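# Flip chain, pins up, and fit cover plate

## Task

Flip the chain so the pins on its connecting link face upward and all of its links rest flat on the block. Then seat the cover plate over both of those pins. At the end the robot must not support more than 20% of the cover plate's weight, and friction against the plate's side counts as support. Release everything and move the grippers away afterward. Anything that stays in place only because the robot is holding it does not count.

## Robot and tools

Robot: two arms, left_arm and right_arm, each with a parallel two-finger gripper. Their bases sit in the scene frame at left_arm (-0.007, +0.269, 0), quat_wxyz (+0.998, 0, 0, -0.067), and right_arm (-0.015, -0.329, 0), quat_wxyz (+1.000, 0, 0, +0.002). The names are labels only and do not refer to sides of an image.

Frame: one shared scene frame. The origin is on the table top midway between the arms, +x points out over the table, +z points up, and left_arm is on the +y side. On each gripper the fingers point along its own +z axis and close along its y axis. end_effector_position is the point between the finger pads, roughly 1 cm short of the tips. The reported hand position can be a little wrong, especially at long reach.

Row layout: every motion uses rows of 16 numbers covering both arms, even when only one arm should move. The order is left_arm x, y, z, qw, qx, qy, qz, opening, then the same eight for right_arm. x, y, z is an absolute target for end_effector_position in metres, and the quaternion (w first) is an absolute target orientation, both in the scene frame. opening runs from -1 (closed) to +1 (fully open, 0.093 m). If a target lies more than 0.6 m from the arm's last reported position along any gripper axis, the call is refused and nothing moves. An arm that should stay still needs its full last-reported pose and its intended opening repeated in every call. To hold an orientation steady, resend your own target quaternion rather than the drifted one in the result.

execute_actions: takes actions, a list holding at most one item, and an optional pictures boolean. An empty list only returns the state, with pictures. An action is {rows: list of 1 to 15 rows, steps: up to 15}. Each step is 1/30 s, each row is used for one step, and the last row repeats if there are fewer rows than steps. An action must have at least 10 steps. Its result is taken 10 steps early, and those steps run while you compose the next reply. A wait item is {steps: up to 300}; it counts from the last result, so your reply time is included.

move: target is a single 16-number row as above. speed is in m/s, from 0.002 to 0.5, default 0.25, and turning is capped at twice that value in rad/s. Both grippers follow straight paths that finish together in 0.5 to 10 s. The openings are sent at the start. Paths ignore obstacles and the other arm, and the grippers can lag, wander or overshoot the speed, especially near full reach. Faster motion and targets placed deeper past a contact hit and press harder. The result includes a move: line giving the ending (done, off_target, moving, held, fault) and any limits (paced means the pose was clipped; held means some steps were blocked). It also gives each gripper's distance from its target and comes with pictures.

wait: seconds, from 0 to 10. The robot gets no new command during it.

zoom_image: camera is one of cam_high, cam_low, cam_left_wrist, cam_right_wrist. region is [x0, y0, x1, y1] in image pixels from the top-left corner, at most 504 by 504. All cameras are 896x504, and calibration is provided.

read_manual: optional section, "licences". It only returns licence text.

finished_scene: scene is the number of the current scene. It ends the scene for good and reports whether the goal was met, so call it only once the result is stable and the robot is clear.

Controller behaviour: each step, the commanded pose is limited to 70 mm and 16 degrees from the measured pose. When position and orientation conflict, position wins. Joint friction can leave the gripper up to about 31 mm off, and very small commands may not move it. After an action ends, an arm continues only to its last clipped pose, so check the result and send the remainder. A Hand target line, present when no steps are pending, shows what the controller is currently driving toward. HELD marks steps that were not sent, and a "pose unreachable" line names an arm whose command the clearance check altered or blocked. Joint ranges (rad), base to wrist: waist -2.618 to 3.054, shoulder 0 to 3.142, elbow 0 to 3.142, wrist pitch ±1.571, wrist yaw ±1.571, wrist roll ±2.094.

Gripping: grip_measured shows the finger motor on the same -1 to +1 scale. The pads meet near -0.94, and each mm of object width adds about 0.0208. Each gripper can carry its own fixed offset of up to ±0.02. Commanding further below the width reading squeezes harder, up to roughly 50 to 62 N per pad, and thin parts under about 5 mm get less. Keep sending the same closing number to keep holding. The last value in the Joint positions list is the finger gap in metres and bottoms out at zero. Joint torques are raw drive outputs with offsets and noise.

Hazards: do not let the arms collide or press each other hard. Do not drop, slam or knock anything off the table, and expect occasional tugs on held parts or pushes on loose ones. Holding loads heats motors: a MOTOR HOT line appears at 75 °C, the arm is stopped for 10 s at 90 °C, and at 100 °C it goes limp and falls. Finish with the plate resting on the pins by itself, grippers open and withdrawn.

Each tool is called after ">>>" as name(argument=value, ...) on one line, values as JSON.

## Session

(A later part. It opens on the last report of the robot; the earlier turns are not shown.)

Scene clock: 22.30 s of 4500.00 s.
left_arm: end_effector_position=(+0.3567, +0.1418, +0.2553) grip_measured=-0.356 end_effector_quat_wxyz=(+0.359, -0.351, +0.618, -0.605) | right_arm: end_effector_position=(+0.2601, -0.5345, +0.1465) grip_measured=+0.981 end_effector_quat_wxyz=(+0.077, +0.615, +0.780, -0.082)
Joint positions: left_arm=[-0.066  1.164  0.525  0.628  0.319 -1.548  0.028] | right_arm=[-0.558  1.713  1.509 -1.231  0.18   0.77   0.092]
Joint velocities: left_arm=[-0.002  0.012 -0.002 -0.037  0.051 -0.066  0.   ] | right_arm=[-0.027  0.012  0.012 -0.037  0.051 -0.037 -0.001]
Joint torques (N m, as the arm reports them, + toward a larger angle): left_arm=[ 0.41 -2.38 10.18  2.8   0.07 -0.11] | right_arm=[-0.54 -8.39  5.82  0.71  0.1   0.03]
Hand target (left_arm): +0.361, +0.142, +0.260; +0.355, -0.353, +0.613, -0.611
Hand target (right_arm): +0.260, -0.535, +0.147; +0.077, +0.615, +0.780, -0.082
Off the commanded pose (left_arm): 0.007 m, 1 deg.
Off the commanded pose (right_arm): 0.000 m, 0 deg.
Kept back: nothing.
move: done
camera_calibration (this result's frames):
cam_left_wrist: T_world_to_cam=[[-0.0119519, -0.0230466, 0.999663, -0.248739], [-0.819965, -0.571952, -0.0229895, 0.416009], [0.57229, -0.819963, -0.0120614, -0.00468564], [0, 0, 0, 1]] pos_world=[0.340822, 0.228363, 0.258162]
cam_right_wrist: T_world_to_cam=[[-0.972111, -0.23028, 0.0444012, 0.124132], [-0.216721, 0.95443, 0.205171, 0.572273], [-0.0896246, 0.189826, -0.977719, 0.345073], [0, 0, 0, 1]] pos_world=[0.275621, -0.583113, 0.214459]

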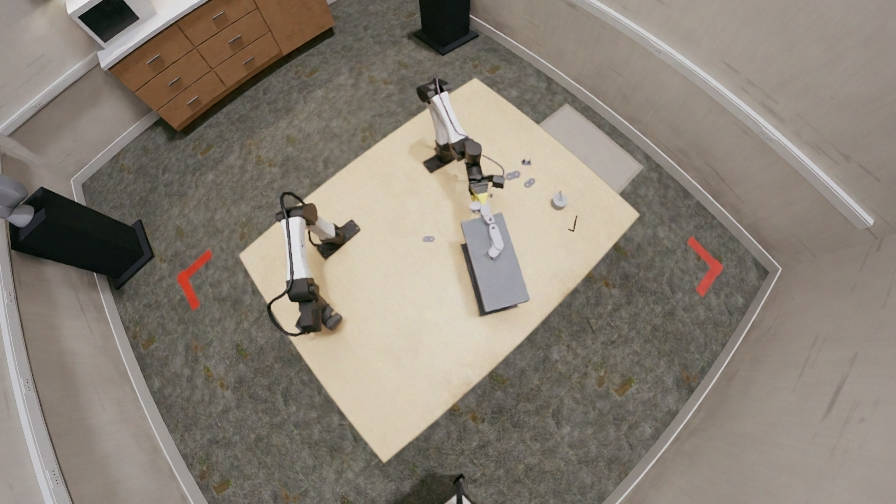

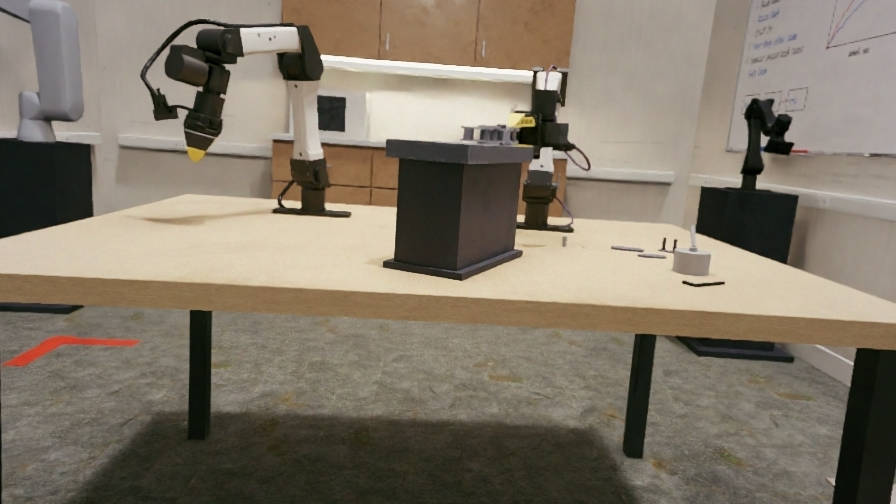

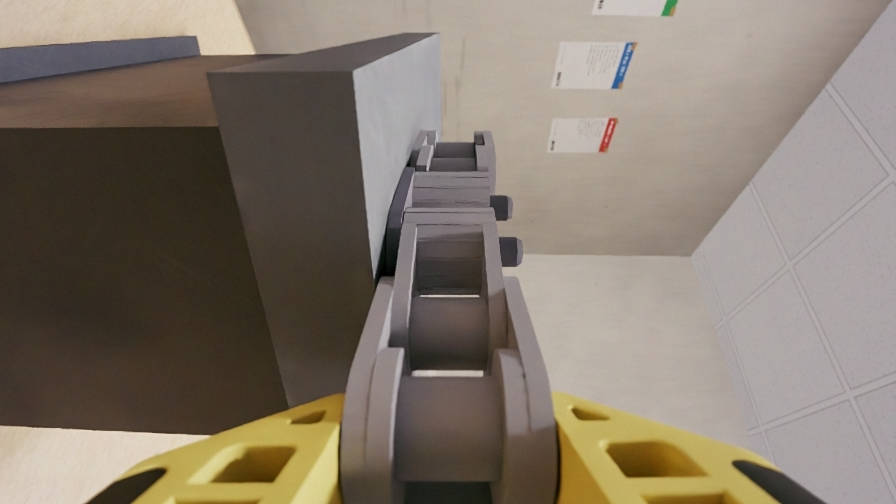

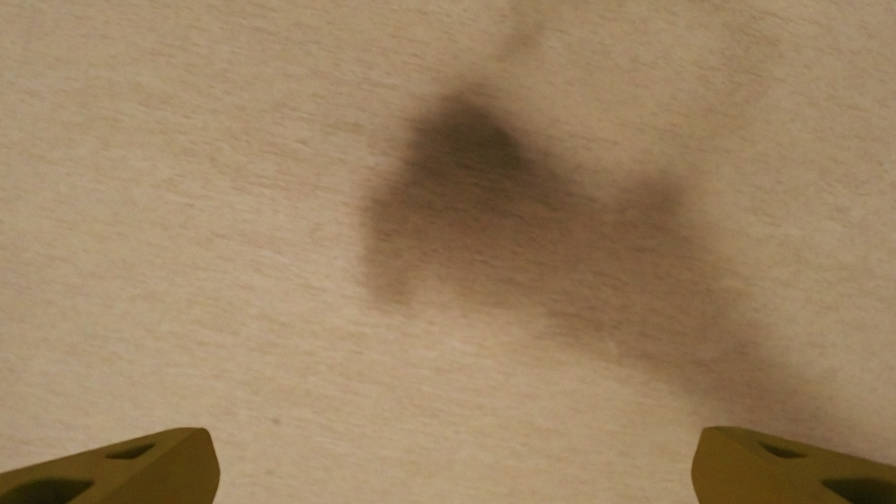

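>>> move(target=[0.376,0.126,0.256,0.354,-0.354,0.612,-0.612,-0.55,0.2601,-0.5345,0.1465,0.077,0.615,0.78,-0.082,1], speed=0.04)

>>> move(target=[0.372,0.128,0.256,0.354,-0.354,0.612,-0.612,1,0.2601,-0.5345,0.1465,0.077,0.615,0.78,-0.082,1])

>>> move(target=[0.36,0.23,0.256,0.354,-0.354,0.612,-0.612,1,0.2601,-0.5345,0.1465,0.077,0.615,0.78,-0.082,1])

>>> move(target=[0.36,0.23,0.36,0.403,0.272,0.864,-0.127,1,0.2601,-0.5345,0.1465,0.077,0.615,0.78,-0.082,1], speed=0.35)

>>> move(target=[0.45,0.08,0.34,0.403,0.272,0.864,-0.127,1,0.2601,-0.5345,0.1465,0.077,0.615,0.78,-0.082,1])

Scene clock: 23.97 s of 4500.00 s.
left_arm: end_effector_position=(+0.3706, +0.1275, +0.2548) grip_measured=-0.356 end_effector_quat_wxyz=(+0.354, -0.346, +0.618, -0.611) | right_arm: end_effector_position=(+0.2601, -0.5345, +0.1465) grip_measured=+0.981 end_effector_quat_wxyz=(+0.077, +0.615, +0.780, -0.082)
Joint positions: left_arm=[-0.103  1.254  0.568  0.682  0.298 -1.555  0.028] | right_arm=[-0.558  1.713  1.509 -1.231  0.18   0.77   0.092]
Joint velocities: left_arm=[ 0.002 -0.007 -0.012 -0.022  0.022  0.037 -0.001] | right_arm=[-0.007  0.007  0.002 -0.11  -0.081  0.007  0.   ]
Joint torques (N m, as the arm reports them, + toward a larger angle): left_arm=[-0.72 -2.76  9.89  2.8  -0.21 -0.17] | right_arm=[-0.54 -8.42  5.88  0.7   0.11  0.01]
Hand target (left_arm): +0.376, +0.126, +0.256; +0.354, -0.354, +0.612, -0.612
Hand target (right_arm): +0.260, -0.535, +0.147; +0.077, +0.615, +0.780, -0.082
Off the commanded pose (left_arm): 0.006 m, 1 deg.
Off the commanded pose (right_arm): 0.000 m, 0 deg.
Kept back: nothing.
move: done
camera_calibration (this result's frames):
cam_left_wrist: T_world_to_cam=[[-0.0164786, -0.0157269, 0.999741, -0.247659], [-0.828688, -0.559259, -0.0224569, 0.420665], [0.559468, -0.828843, -0.00381686, -0.0205612], [0, 0, 0, 1]] pos_world=[0.356022, 0.214324, 0.256963]
cam_right_wrist: T_world_to_cam=[[-0.972111, -0.23028, 0.0444012, 0.124132], [-0.216721, 0.95443, 0.205171, 0.572273], [-0.0896246, 0.189826, -0.977719, 0.345073], [0, 0, 0, 1]] pos_world=[0.275621, -0.583113, 0.214459]

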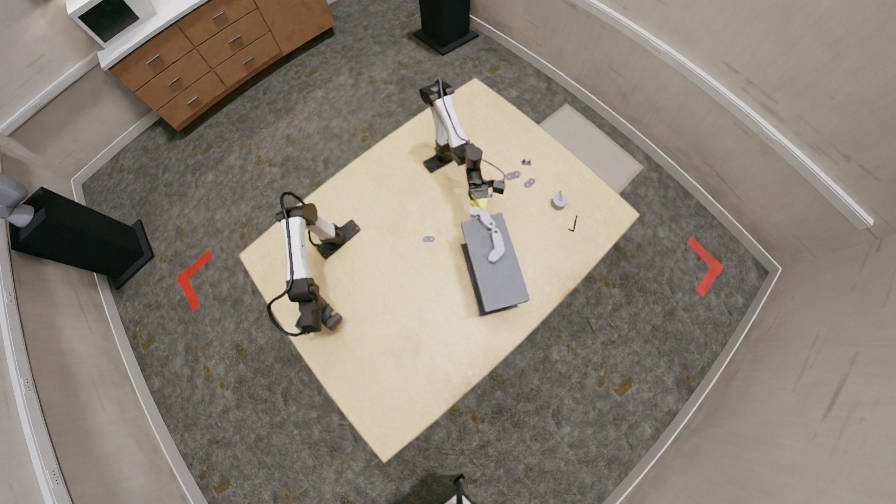

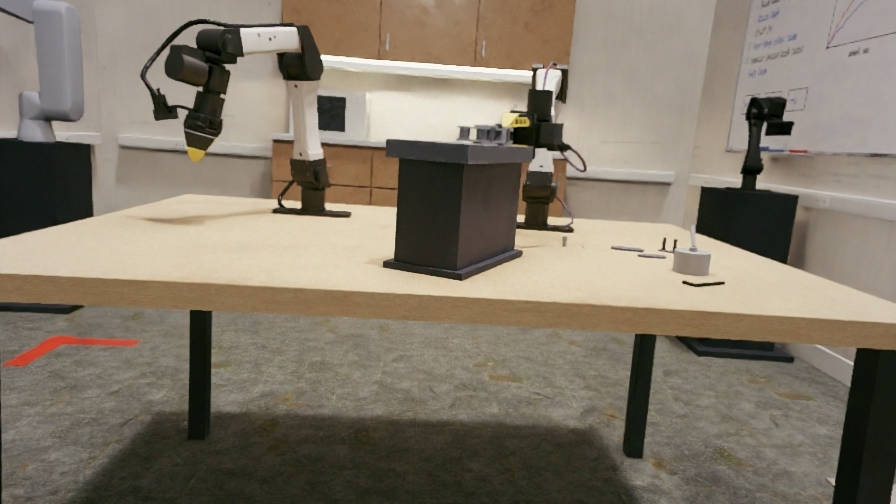

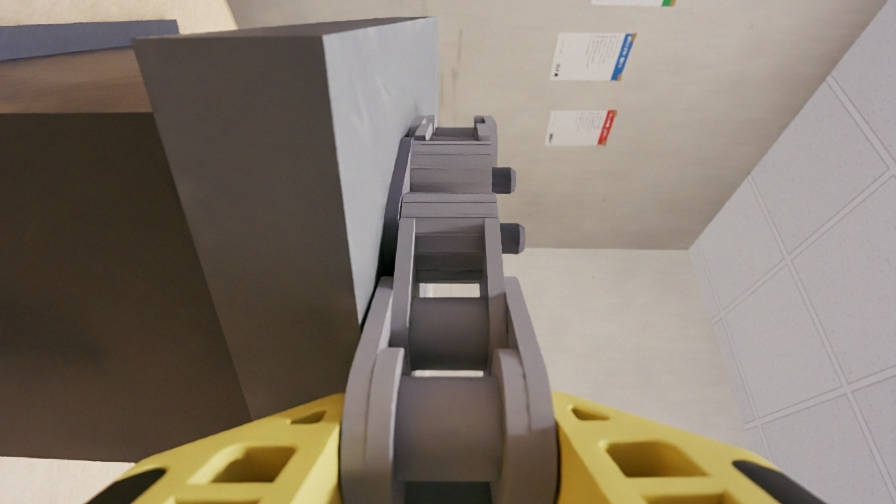

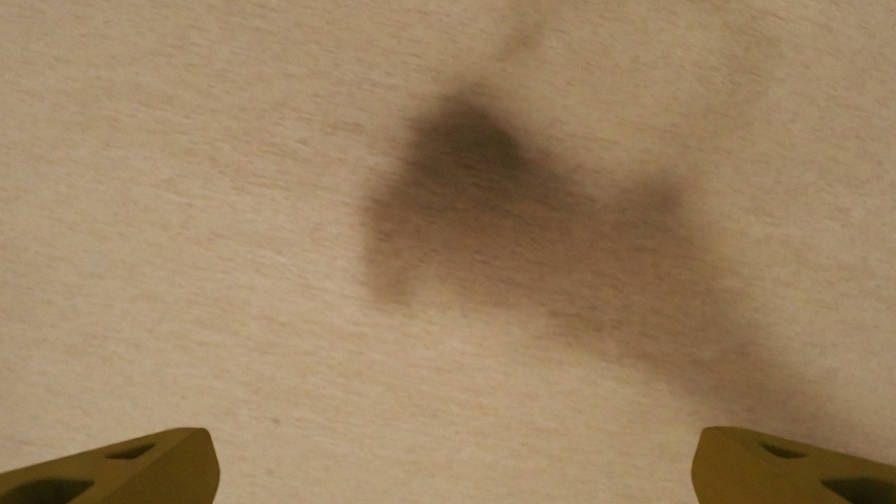

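Scene clock: 24.67 s of 4500.00 s.
left_arm: end_effector_position=(+0.3710, +0.1282, +0.2548) grip_measured=+1.000 end_effector_quat_wxyz=(+0.354, -0.349, +0.616, -0.610) | right_arm: end_effector_position=(+0.2601, -0.5345, +0.1465) grip_measured=+0.981 end_effector_quat_wxyz=(+0.077, +0.615, +0.780, -0.082)
Joint positions: left_arm=[-0.103  1.254  0.568  0.682  0.293 -1.56   0.093] | right_arm=[-0.558  1.713  1.509 -1.231  0.18   0.77   0.092]
Joint velocities: left_arm=[-0.017  0.017 -0.002 -0.022  0.007 -0.051  0.   ] | right_arm=[ 0.012  0.022  0.012 -0.051 -0.037 -0.037  0.   ]
Joint torques (N m, as the arm reports them, + toward a larger angle): left_arm=[-0.47 -4.27  8.68  2.75 -0.12 -0.07] | right_arm=[-0.58 -8.38  5.77  0.7   0.1   0.01]
Hand target (left_arm): +0.372, +0.128, +0.256; +0.354, -0.354, +0.612, -0.612
Hand target (right_arm): +0.260, -0.535, +0.147; +0.077, +0.615, +0.780, -0.082
Off the commanded pose (left_arm): 0.002 m, 1 deg.
Off the commanded pose (right_arm): 0.000 m, 0 deg.
Kept back: nothing.
move: done
camera_calibration (this result's frames):
cam_left_wrist: T_world_to_cam=[[-0.0140942, -0.0118768, 0.99983, -0.249041], [-0.825942, -0.563456, -0.0183361, 0.419888], [0.563579, -0.82606, -0.0018681, -0.0225799], [0, 0, 0, 1]] pos_world=[0.356018, 0.214978, 0.256656]
cam_right_wrist: T_world_to_cam=[[-0.972111, -0.23028, 0.0444012, 0.124132], [-0.216721, 0.95443, 0.205171, 0.572273], [-0.0896246, 0.189826, -0.977719, 0.345073], [0, 0, 0, 1]] pos_world=[0.275621, -0.583113, 0.214459]

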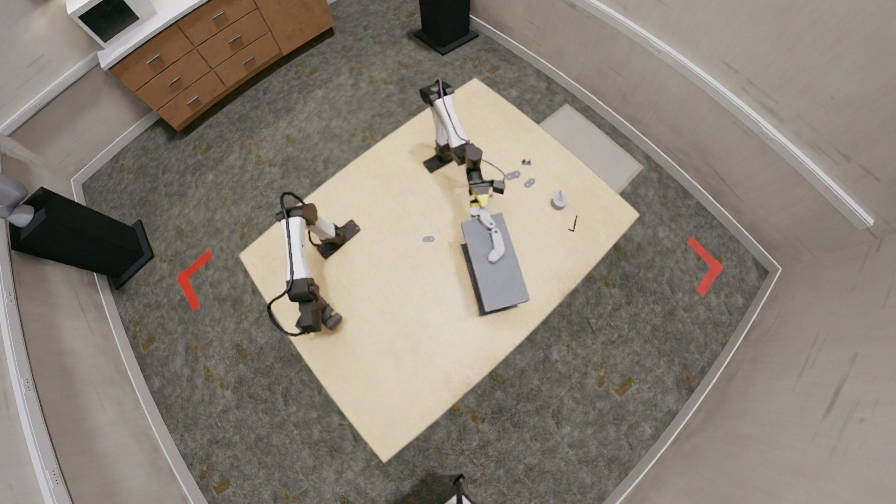

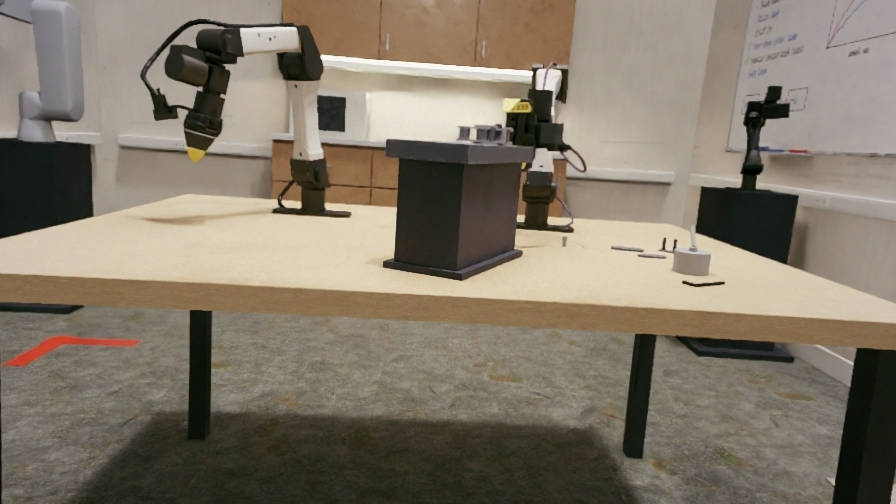

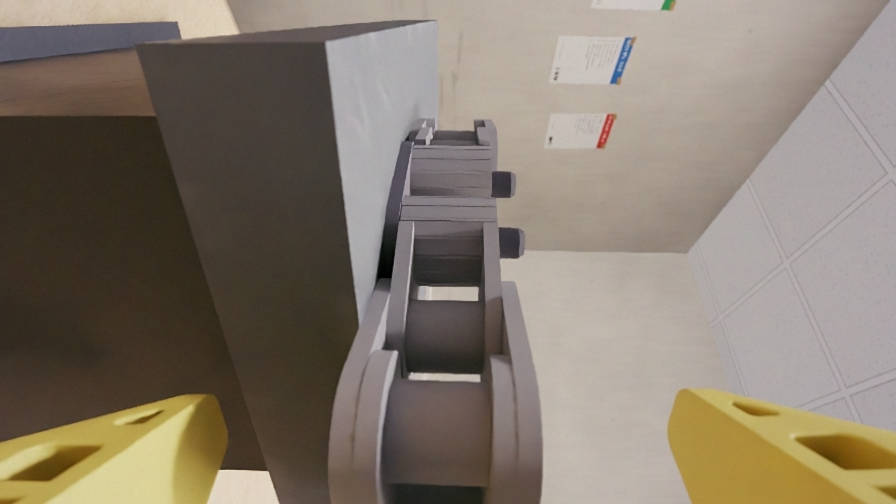

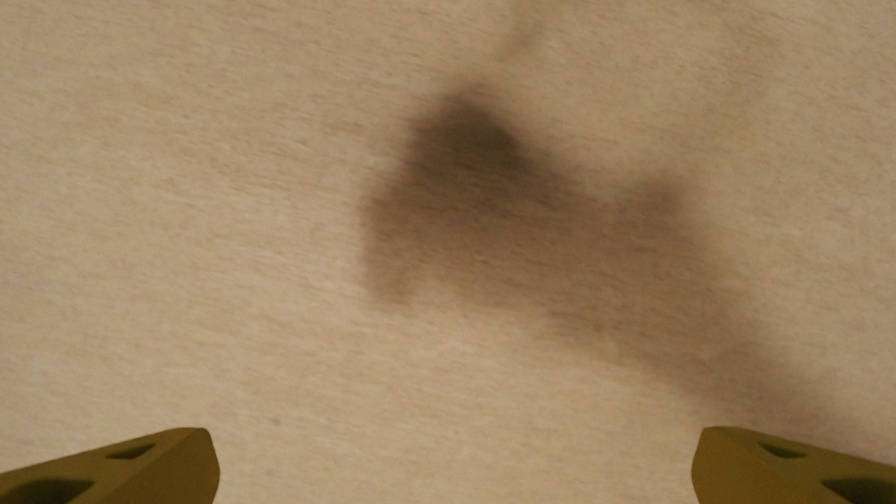

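Scene clock: 25.80 s of 4500.00 s.
left_arm: end_effector_position=(+0.3623, +0.2292, +0.2629) grip_measured=+1.000 end_effector_quat_wxyz=(+0.367, -0.345, +0.610, -0.611) | right_arm: end_effector_position=(+0.2601, -0.5345, +0.1465) grip_measured=+0.981 end_effector_quat_wxyz=(+0.077, +0.615, +0.780, -0.082)
Joint positions: left_arm=[ 0.324  1.188  0.54   0.672  0.705 -1.56   0.093] | right_arm=[-0.558  1.713  1.509 -1.231  0.18   0.77   0.092]
Joint velocities: left_arm=[-0.002  0.002  0.002  0.037  0.007 -0.066  0.   ] | right_arm=[-0.012  0.027 -0.002 -0.066  0.066  0.022 -0.   ]
Joint torques (N m, as the arm reports them, + toward a larger angle): left_arm=[ 0.31 -4.63  7.4   2.24  0.09  0.07] | right_arm=[-0.57 -8.31  5.84  0.69  0.11  0.02]
Hand target (left_arm): +0.359, +0.229, +0.255; +0.356, -0.352, +0.616, -0.609
Hand target (right_arm): +0.260, -0.535, +0.147; +0.077, +0.615, +0.780, -0.082
Off the commanded pose (left_arm): 0.007 m, 2 deg.
Off the commanded pose (right_arm): 0.000 m, 0 deg.
Kept back: nothing.
move: done
camera_calibration (this result's frames):
cam_left_wrist: T_world_to_cam=[[-0.0404834, -0.0155965, 0.999058, -0.245517], [-0.817115, -0.574937, -0.0420862, 0.47544], [0.575052, -0.818049, 0.0105312, 0.0565275], [0, 0, 0, 1]] pos_world=[0.346044, 0.315761, 0.2647]
cam_right_wrist: T_world_to_cam=[[-0.972111, -0.23028, 0.0444012, 0.124132], [-0.216721, 0.95443, 0.205171, 0.572273], [-0.0896246, 0.189826, -0.977719, 0.345073], [0, 0, 0, 1]] pos_world=[0.275621, -0.583113, 0.214459]

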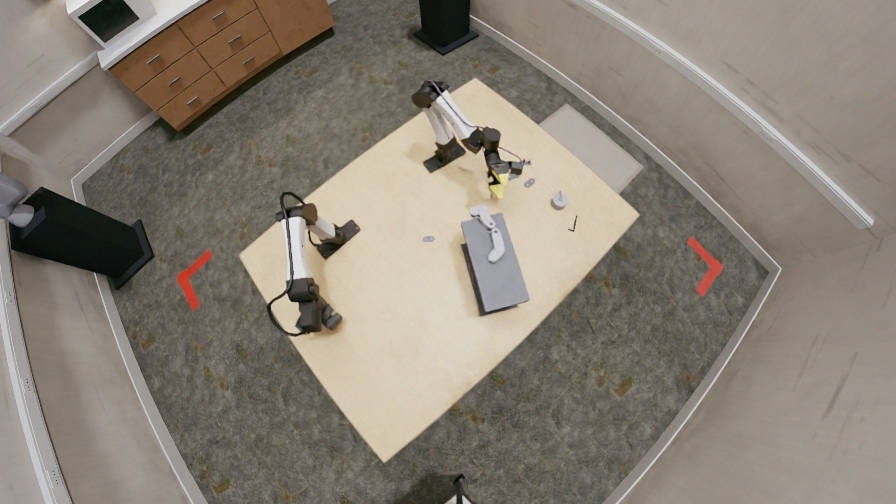

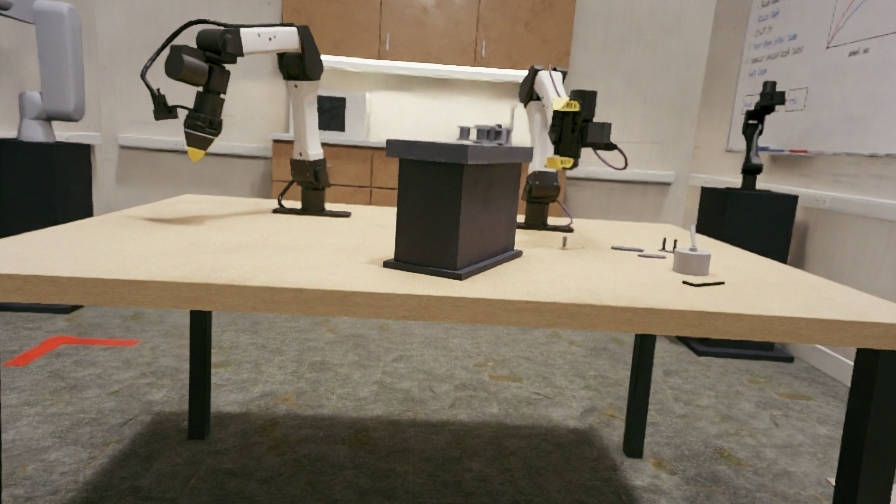

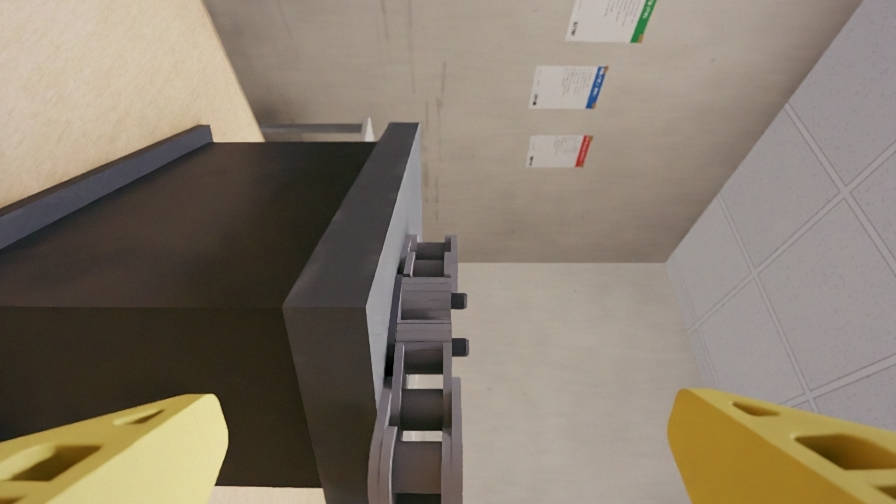

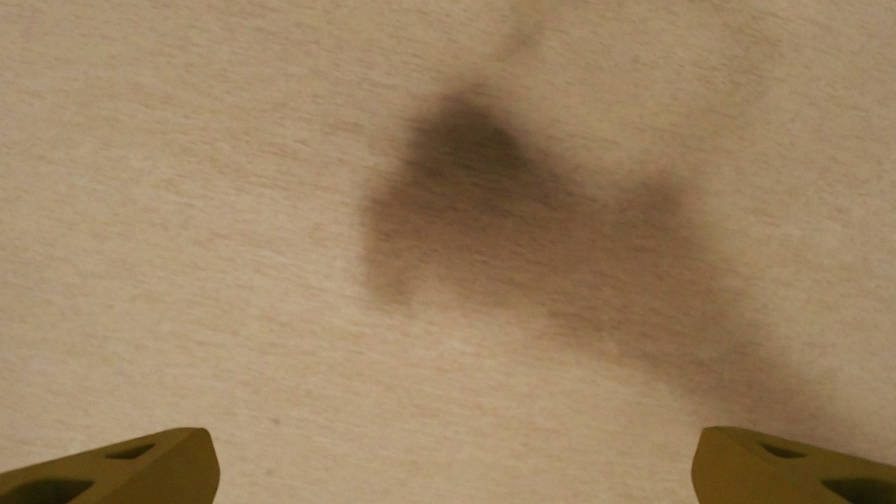

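Scene clock: 28.97 s of 4500.00 s.
left_arm: end_effector_position=(+0.3561, +0.2303, +0.3654) grip_measured=+1.000 end_effector_quat_wxyz=(+0.417, +0.272, +0.857, -0.129) | right_arm: end_effector_position=(+0.2601, -0.5345, +0.1465) grip_measured=+0.981 end_effector_quat_wxyz=(+0.077, +0.615, +0.780, -0.082)
Joint positions: left_arm=[ 0.276  1.502  1.883 -1.204  0.566  0.53   0.093] | right_arm=[-0.558  1.713  1.509 -1.231  0.18   0.77   0.092]
Joint velocities: left_arm=[ 0.007 -0.022 -0.007 -0.095 -0.037  0.037  0.   ] | right_arm=[-0.002 -0.017 -0.002 -0.022 -0.022 -0.022 -0.001]
Joint torques (N m, as the arm reports them, + toward a larger angle): left_arm=[-0.61 -4.18  8.6   1.69  0.19  0.04] | right_arm=[-0.57 -8.36  5.82  0.69  0.11  0.02]
Hand target (left_arm): +0.358, +0.230, +0.359; +0.403, +0.275, +0.863, -0.129
Hand target (right_arm): +0.260, -0.535, +0.147; +0.077, +0.615, +0.780, -0.082
Off the commanded pose (left_arm): 0.007 m, 2 deg.
Off the commanded pose (right_arm): 0.000 m, 0 deg.
Kept back: nothing.
move: done
camera_calibration (this result's frames):
cam_left_wrist: T_world_to_cam=[[-0.584509, -0.811371, -0.00505536, 0.39578], [-0.725358, 0.525317, -0.444857, 0.336391], [0.3636, -0.256356, -0.895588, 0.336995], [0, 0, 0, 1]] pos_world=[0.35281, 0.230803, 0.453455]
cam_right_wrist: T_world_to_cam=[[-0.972111, -0.23028, 0.0444012, 0.124132], [-0.216721, 0.95443, 0.205171, 0.572273], [-0.0896246, 0.189826, -0.977719, 0.345073], [0, 0, 0, 1]] pos_world=[0.275621, -0.583113, 0.214459]

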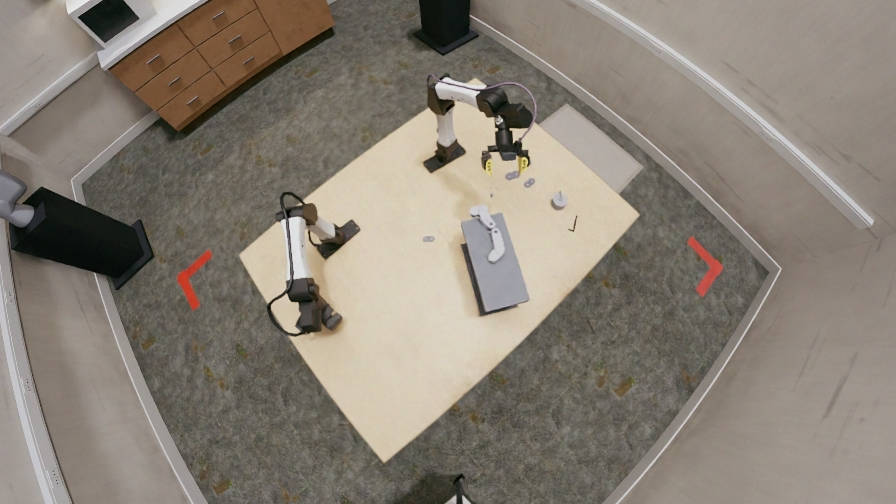

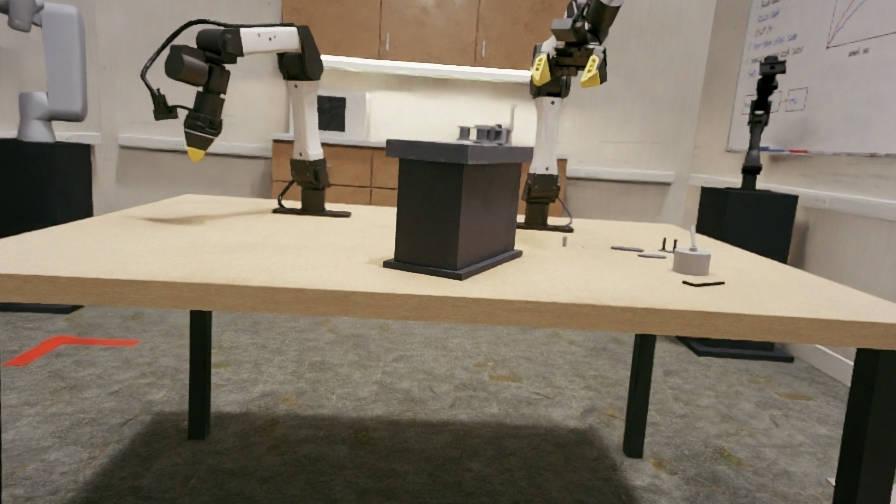

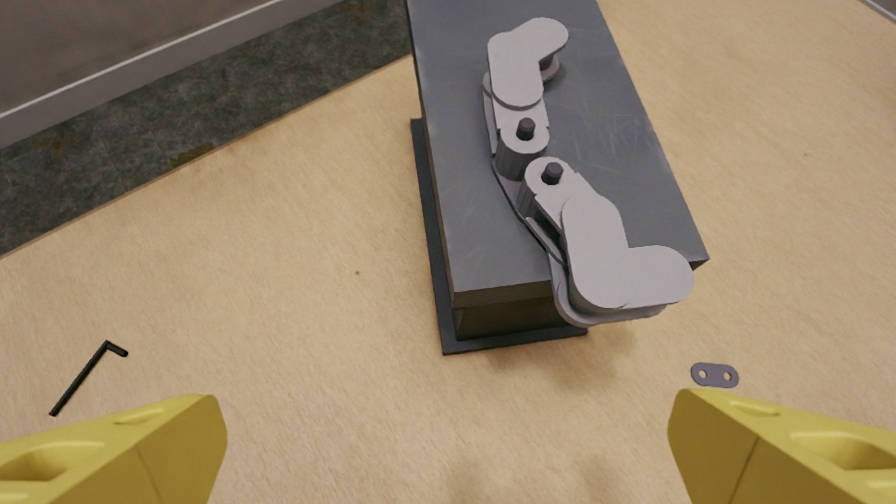

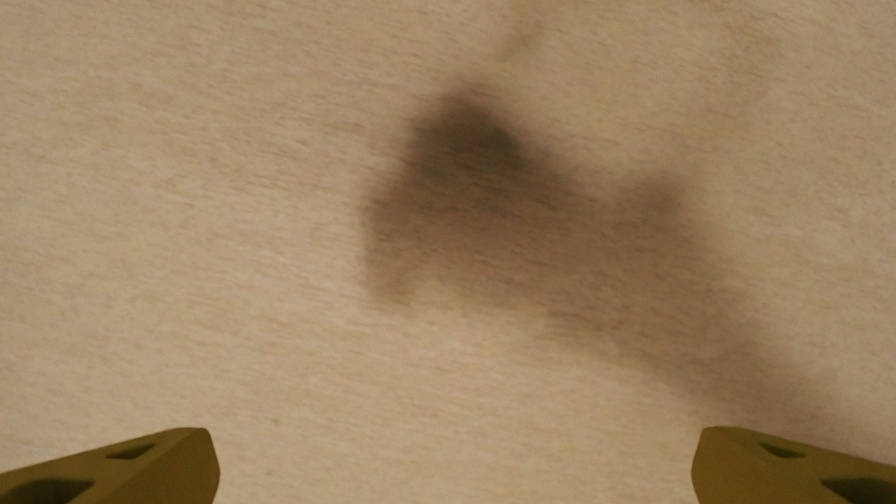

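Scene clock: 30.30 s of 4500.00 s.
left_arm: end_effector_position=(+0.4501, +0.0815, +0.3491) grip_measured=+1.000 end_effector_quat_wxyz=(+0.415, +0.276, +0.856, -0.136) | right_arm: end_effector_position=(+0.2601, -0.5345, +0.1465) grip_measured=+0.981 end_effector_quat_wxyz=(+0.077, +0.615, +0.780, -0.082)
Joint positions: left_arm=[-0.17   1.866  2.187 -1.015  0.254  0.201  0.093] | right_arm=[-0.558  1.713  1.509 -1.231  0.18   0.77   0.092]
Joint velocities: left_arm=[ 0.012 -0.012 -0.012 -0.051 -0.007 -0.11   0.   ] | right_arm=[-0.002 -0.002  0.007 -0.066  0.022  0.007 -0.001]
Joint torques (N m, as the arm reports them, + toward a larger angle): left_arm=[-0.19 -8.55  8.86  2.05  0.01 -0.14] | right_arm=[-0.57 -8.32  5.83  0.7   0.1   0.01]
Hand target (left_arm): +0.452, +0.083, +0.343; +0.406, +0.270, +0.863, -0.133
Hand target (right_arm): +0.260, -0.535, +0.147; +0.077, +0.615, +0.780, -0.082
Off the commanded pose (left_arm): 0.009 m, 2 deg.
Off the commanded pose (right_arm): 0.000 m, 0 deg.
Kept back: nothing.
move: done
camera_calibration (this result's frames):
cam_left_wrist: T_world_to_cam=[[-0.596114, -0.802887, 0.00456982, 0.331097], [-0.72008, 0.532099, -0.445371, 0.472833], [0.355151, -0.268783, -0.895334, 0.254769], [0, 0, 0, 1]] pos_world=[0.447368, 0.0827171, 0.437177]
cam_right_wrist: T_world_to_cam=[[-0.972111, -0.23028, 0.0444012, 0.124132], [-0.216721, 0.95443, 0.205171, 0.572273], [-0.0896246, 0.189826, -0.977719, 0.345073], [0, 0, 0, 1]] pos_world=[0.275621, -0.583113, 0.214459]

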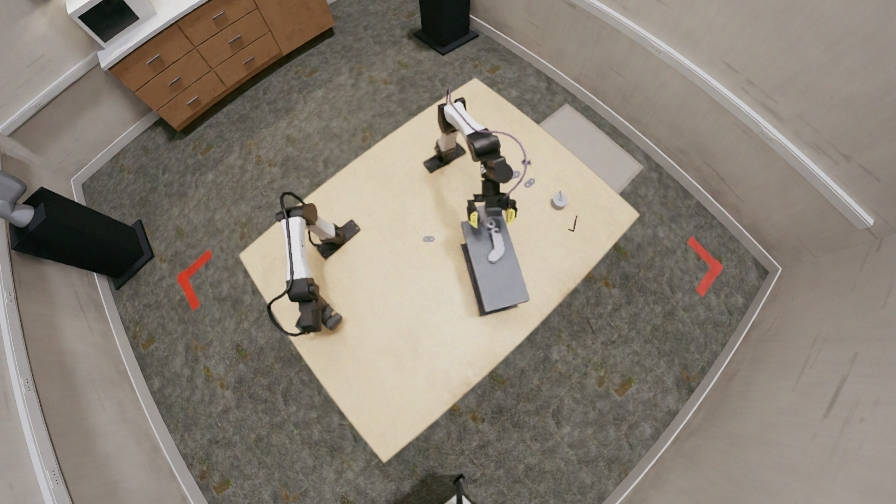

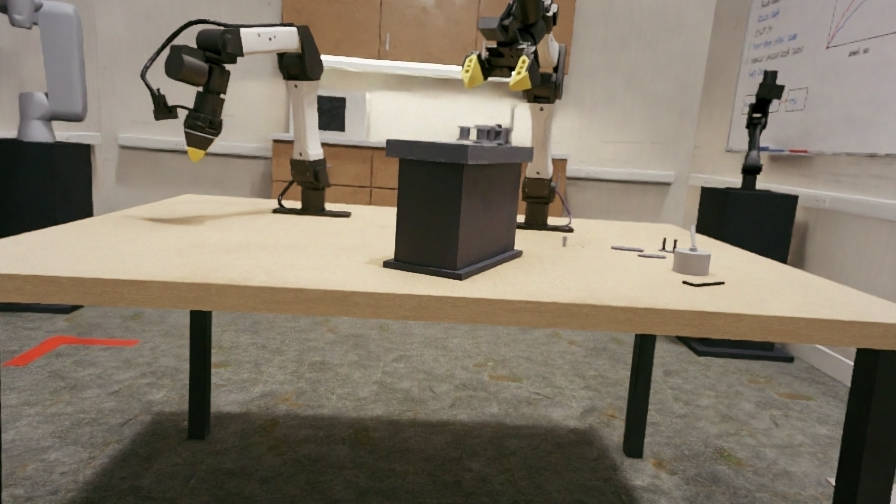

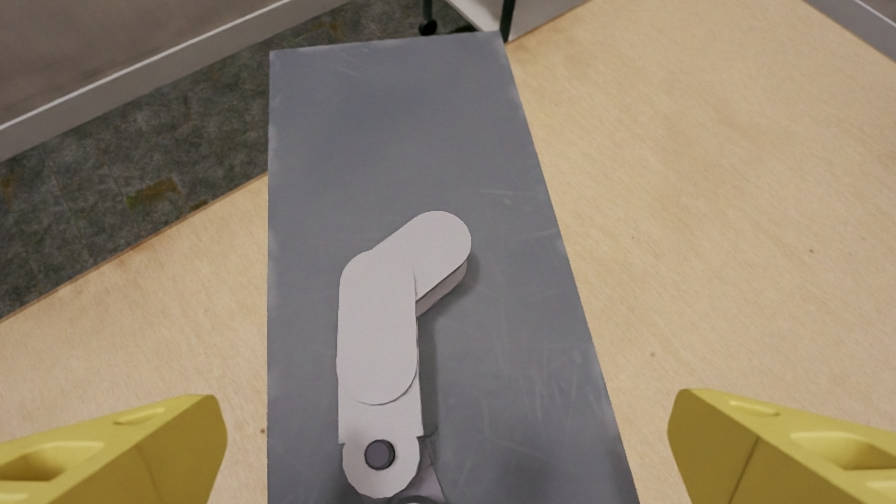

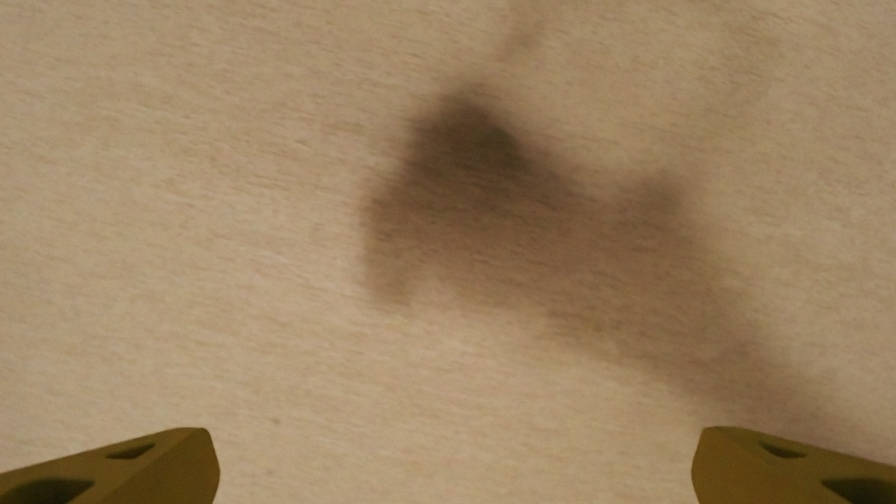

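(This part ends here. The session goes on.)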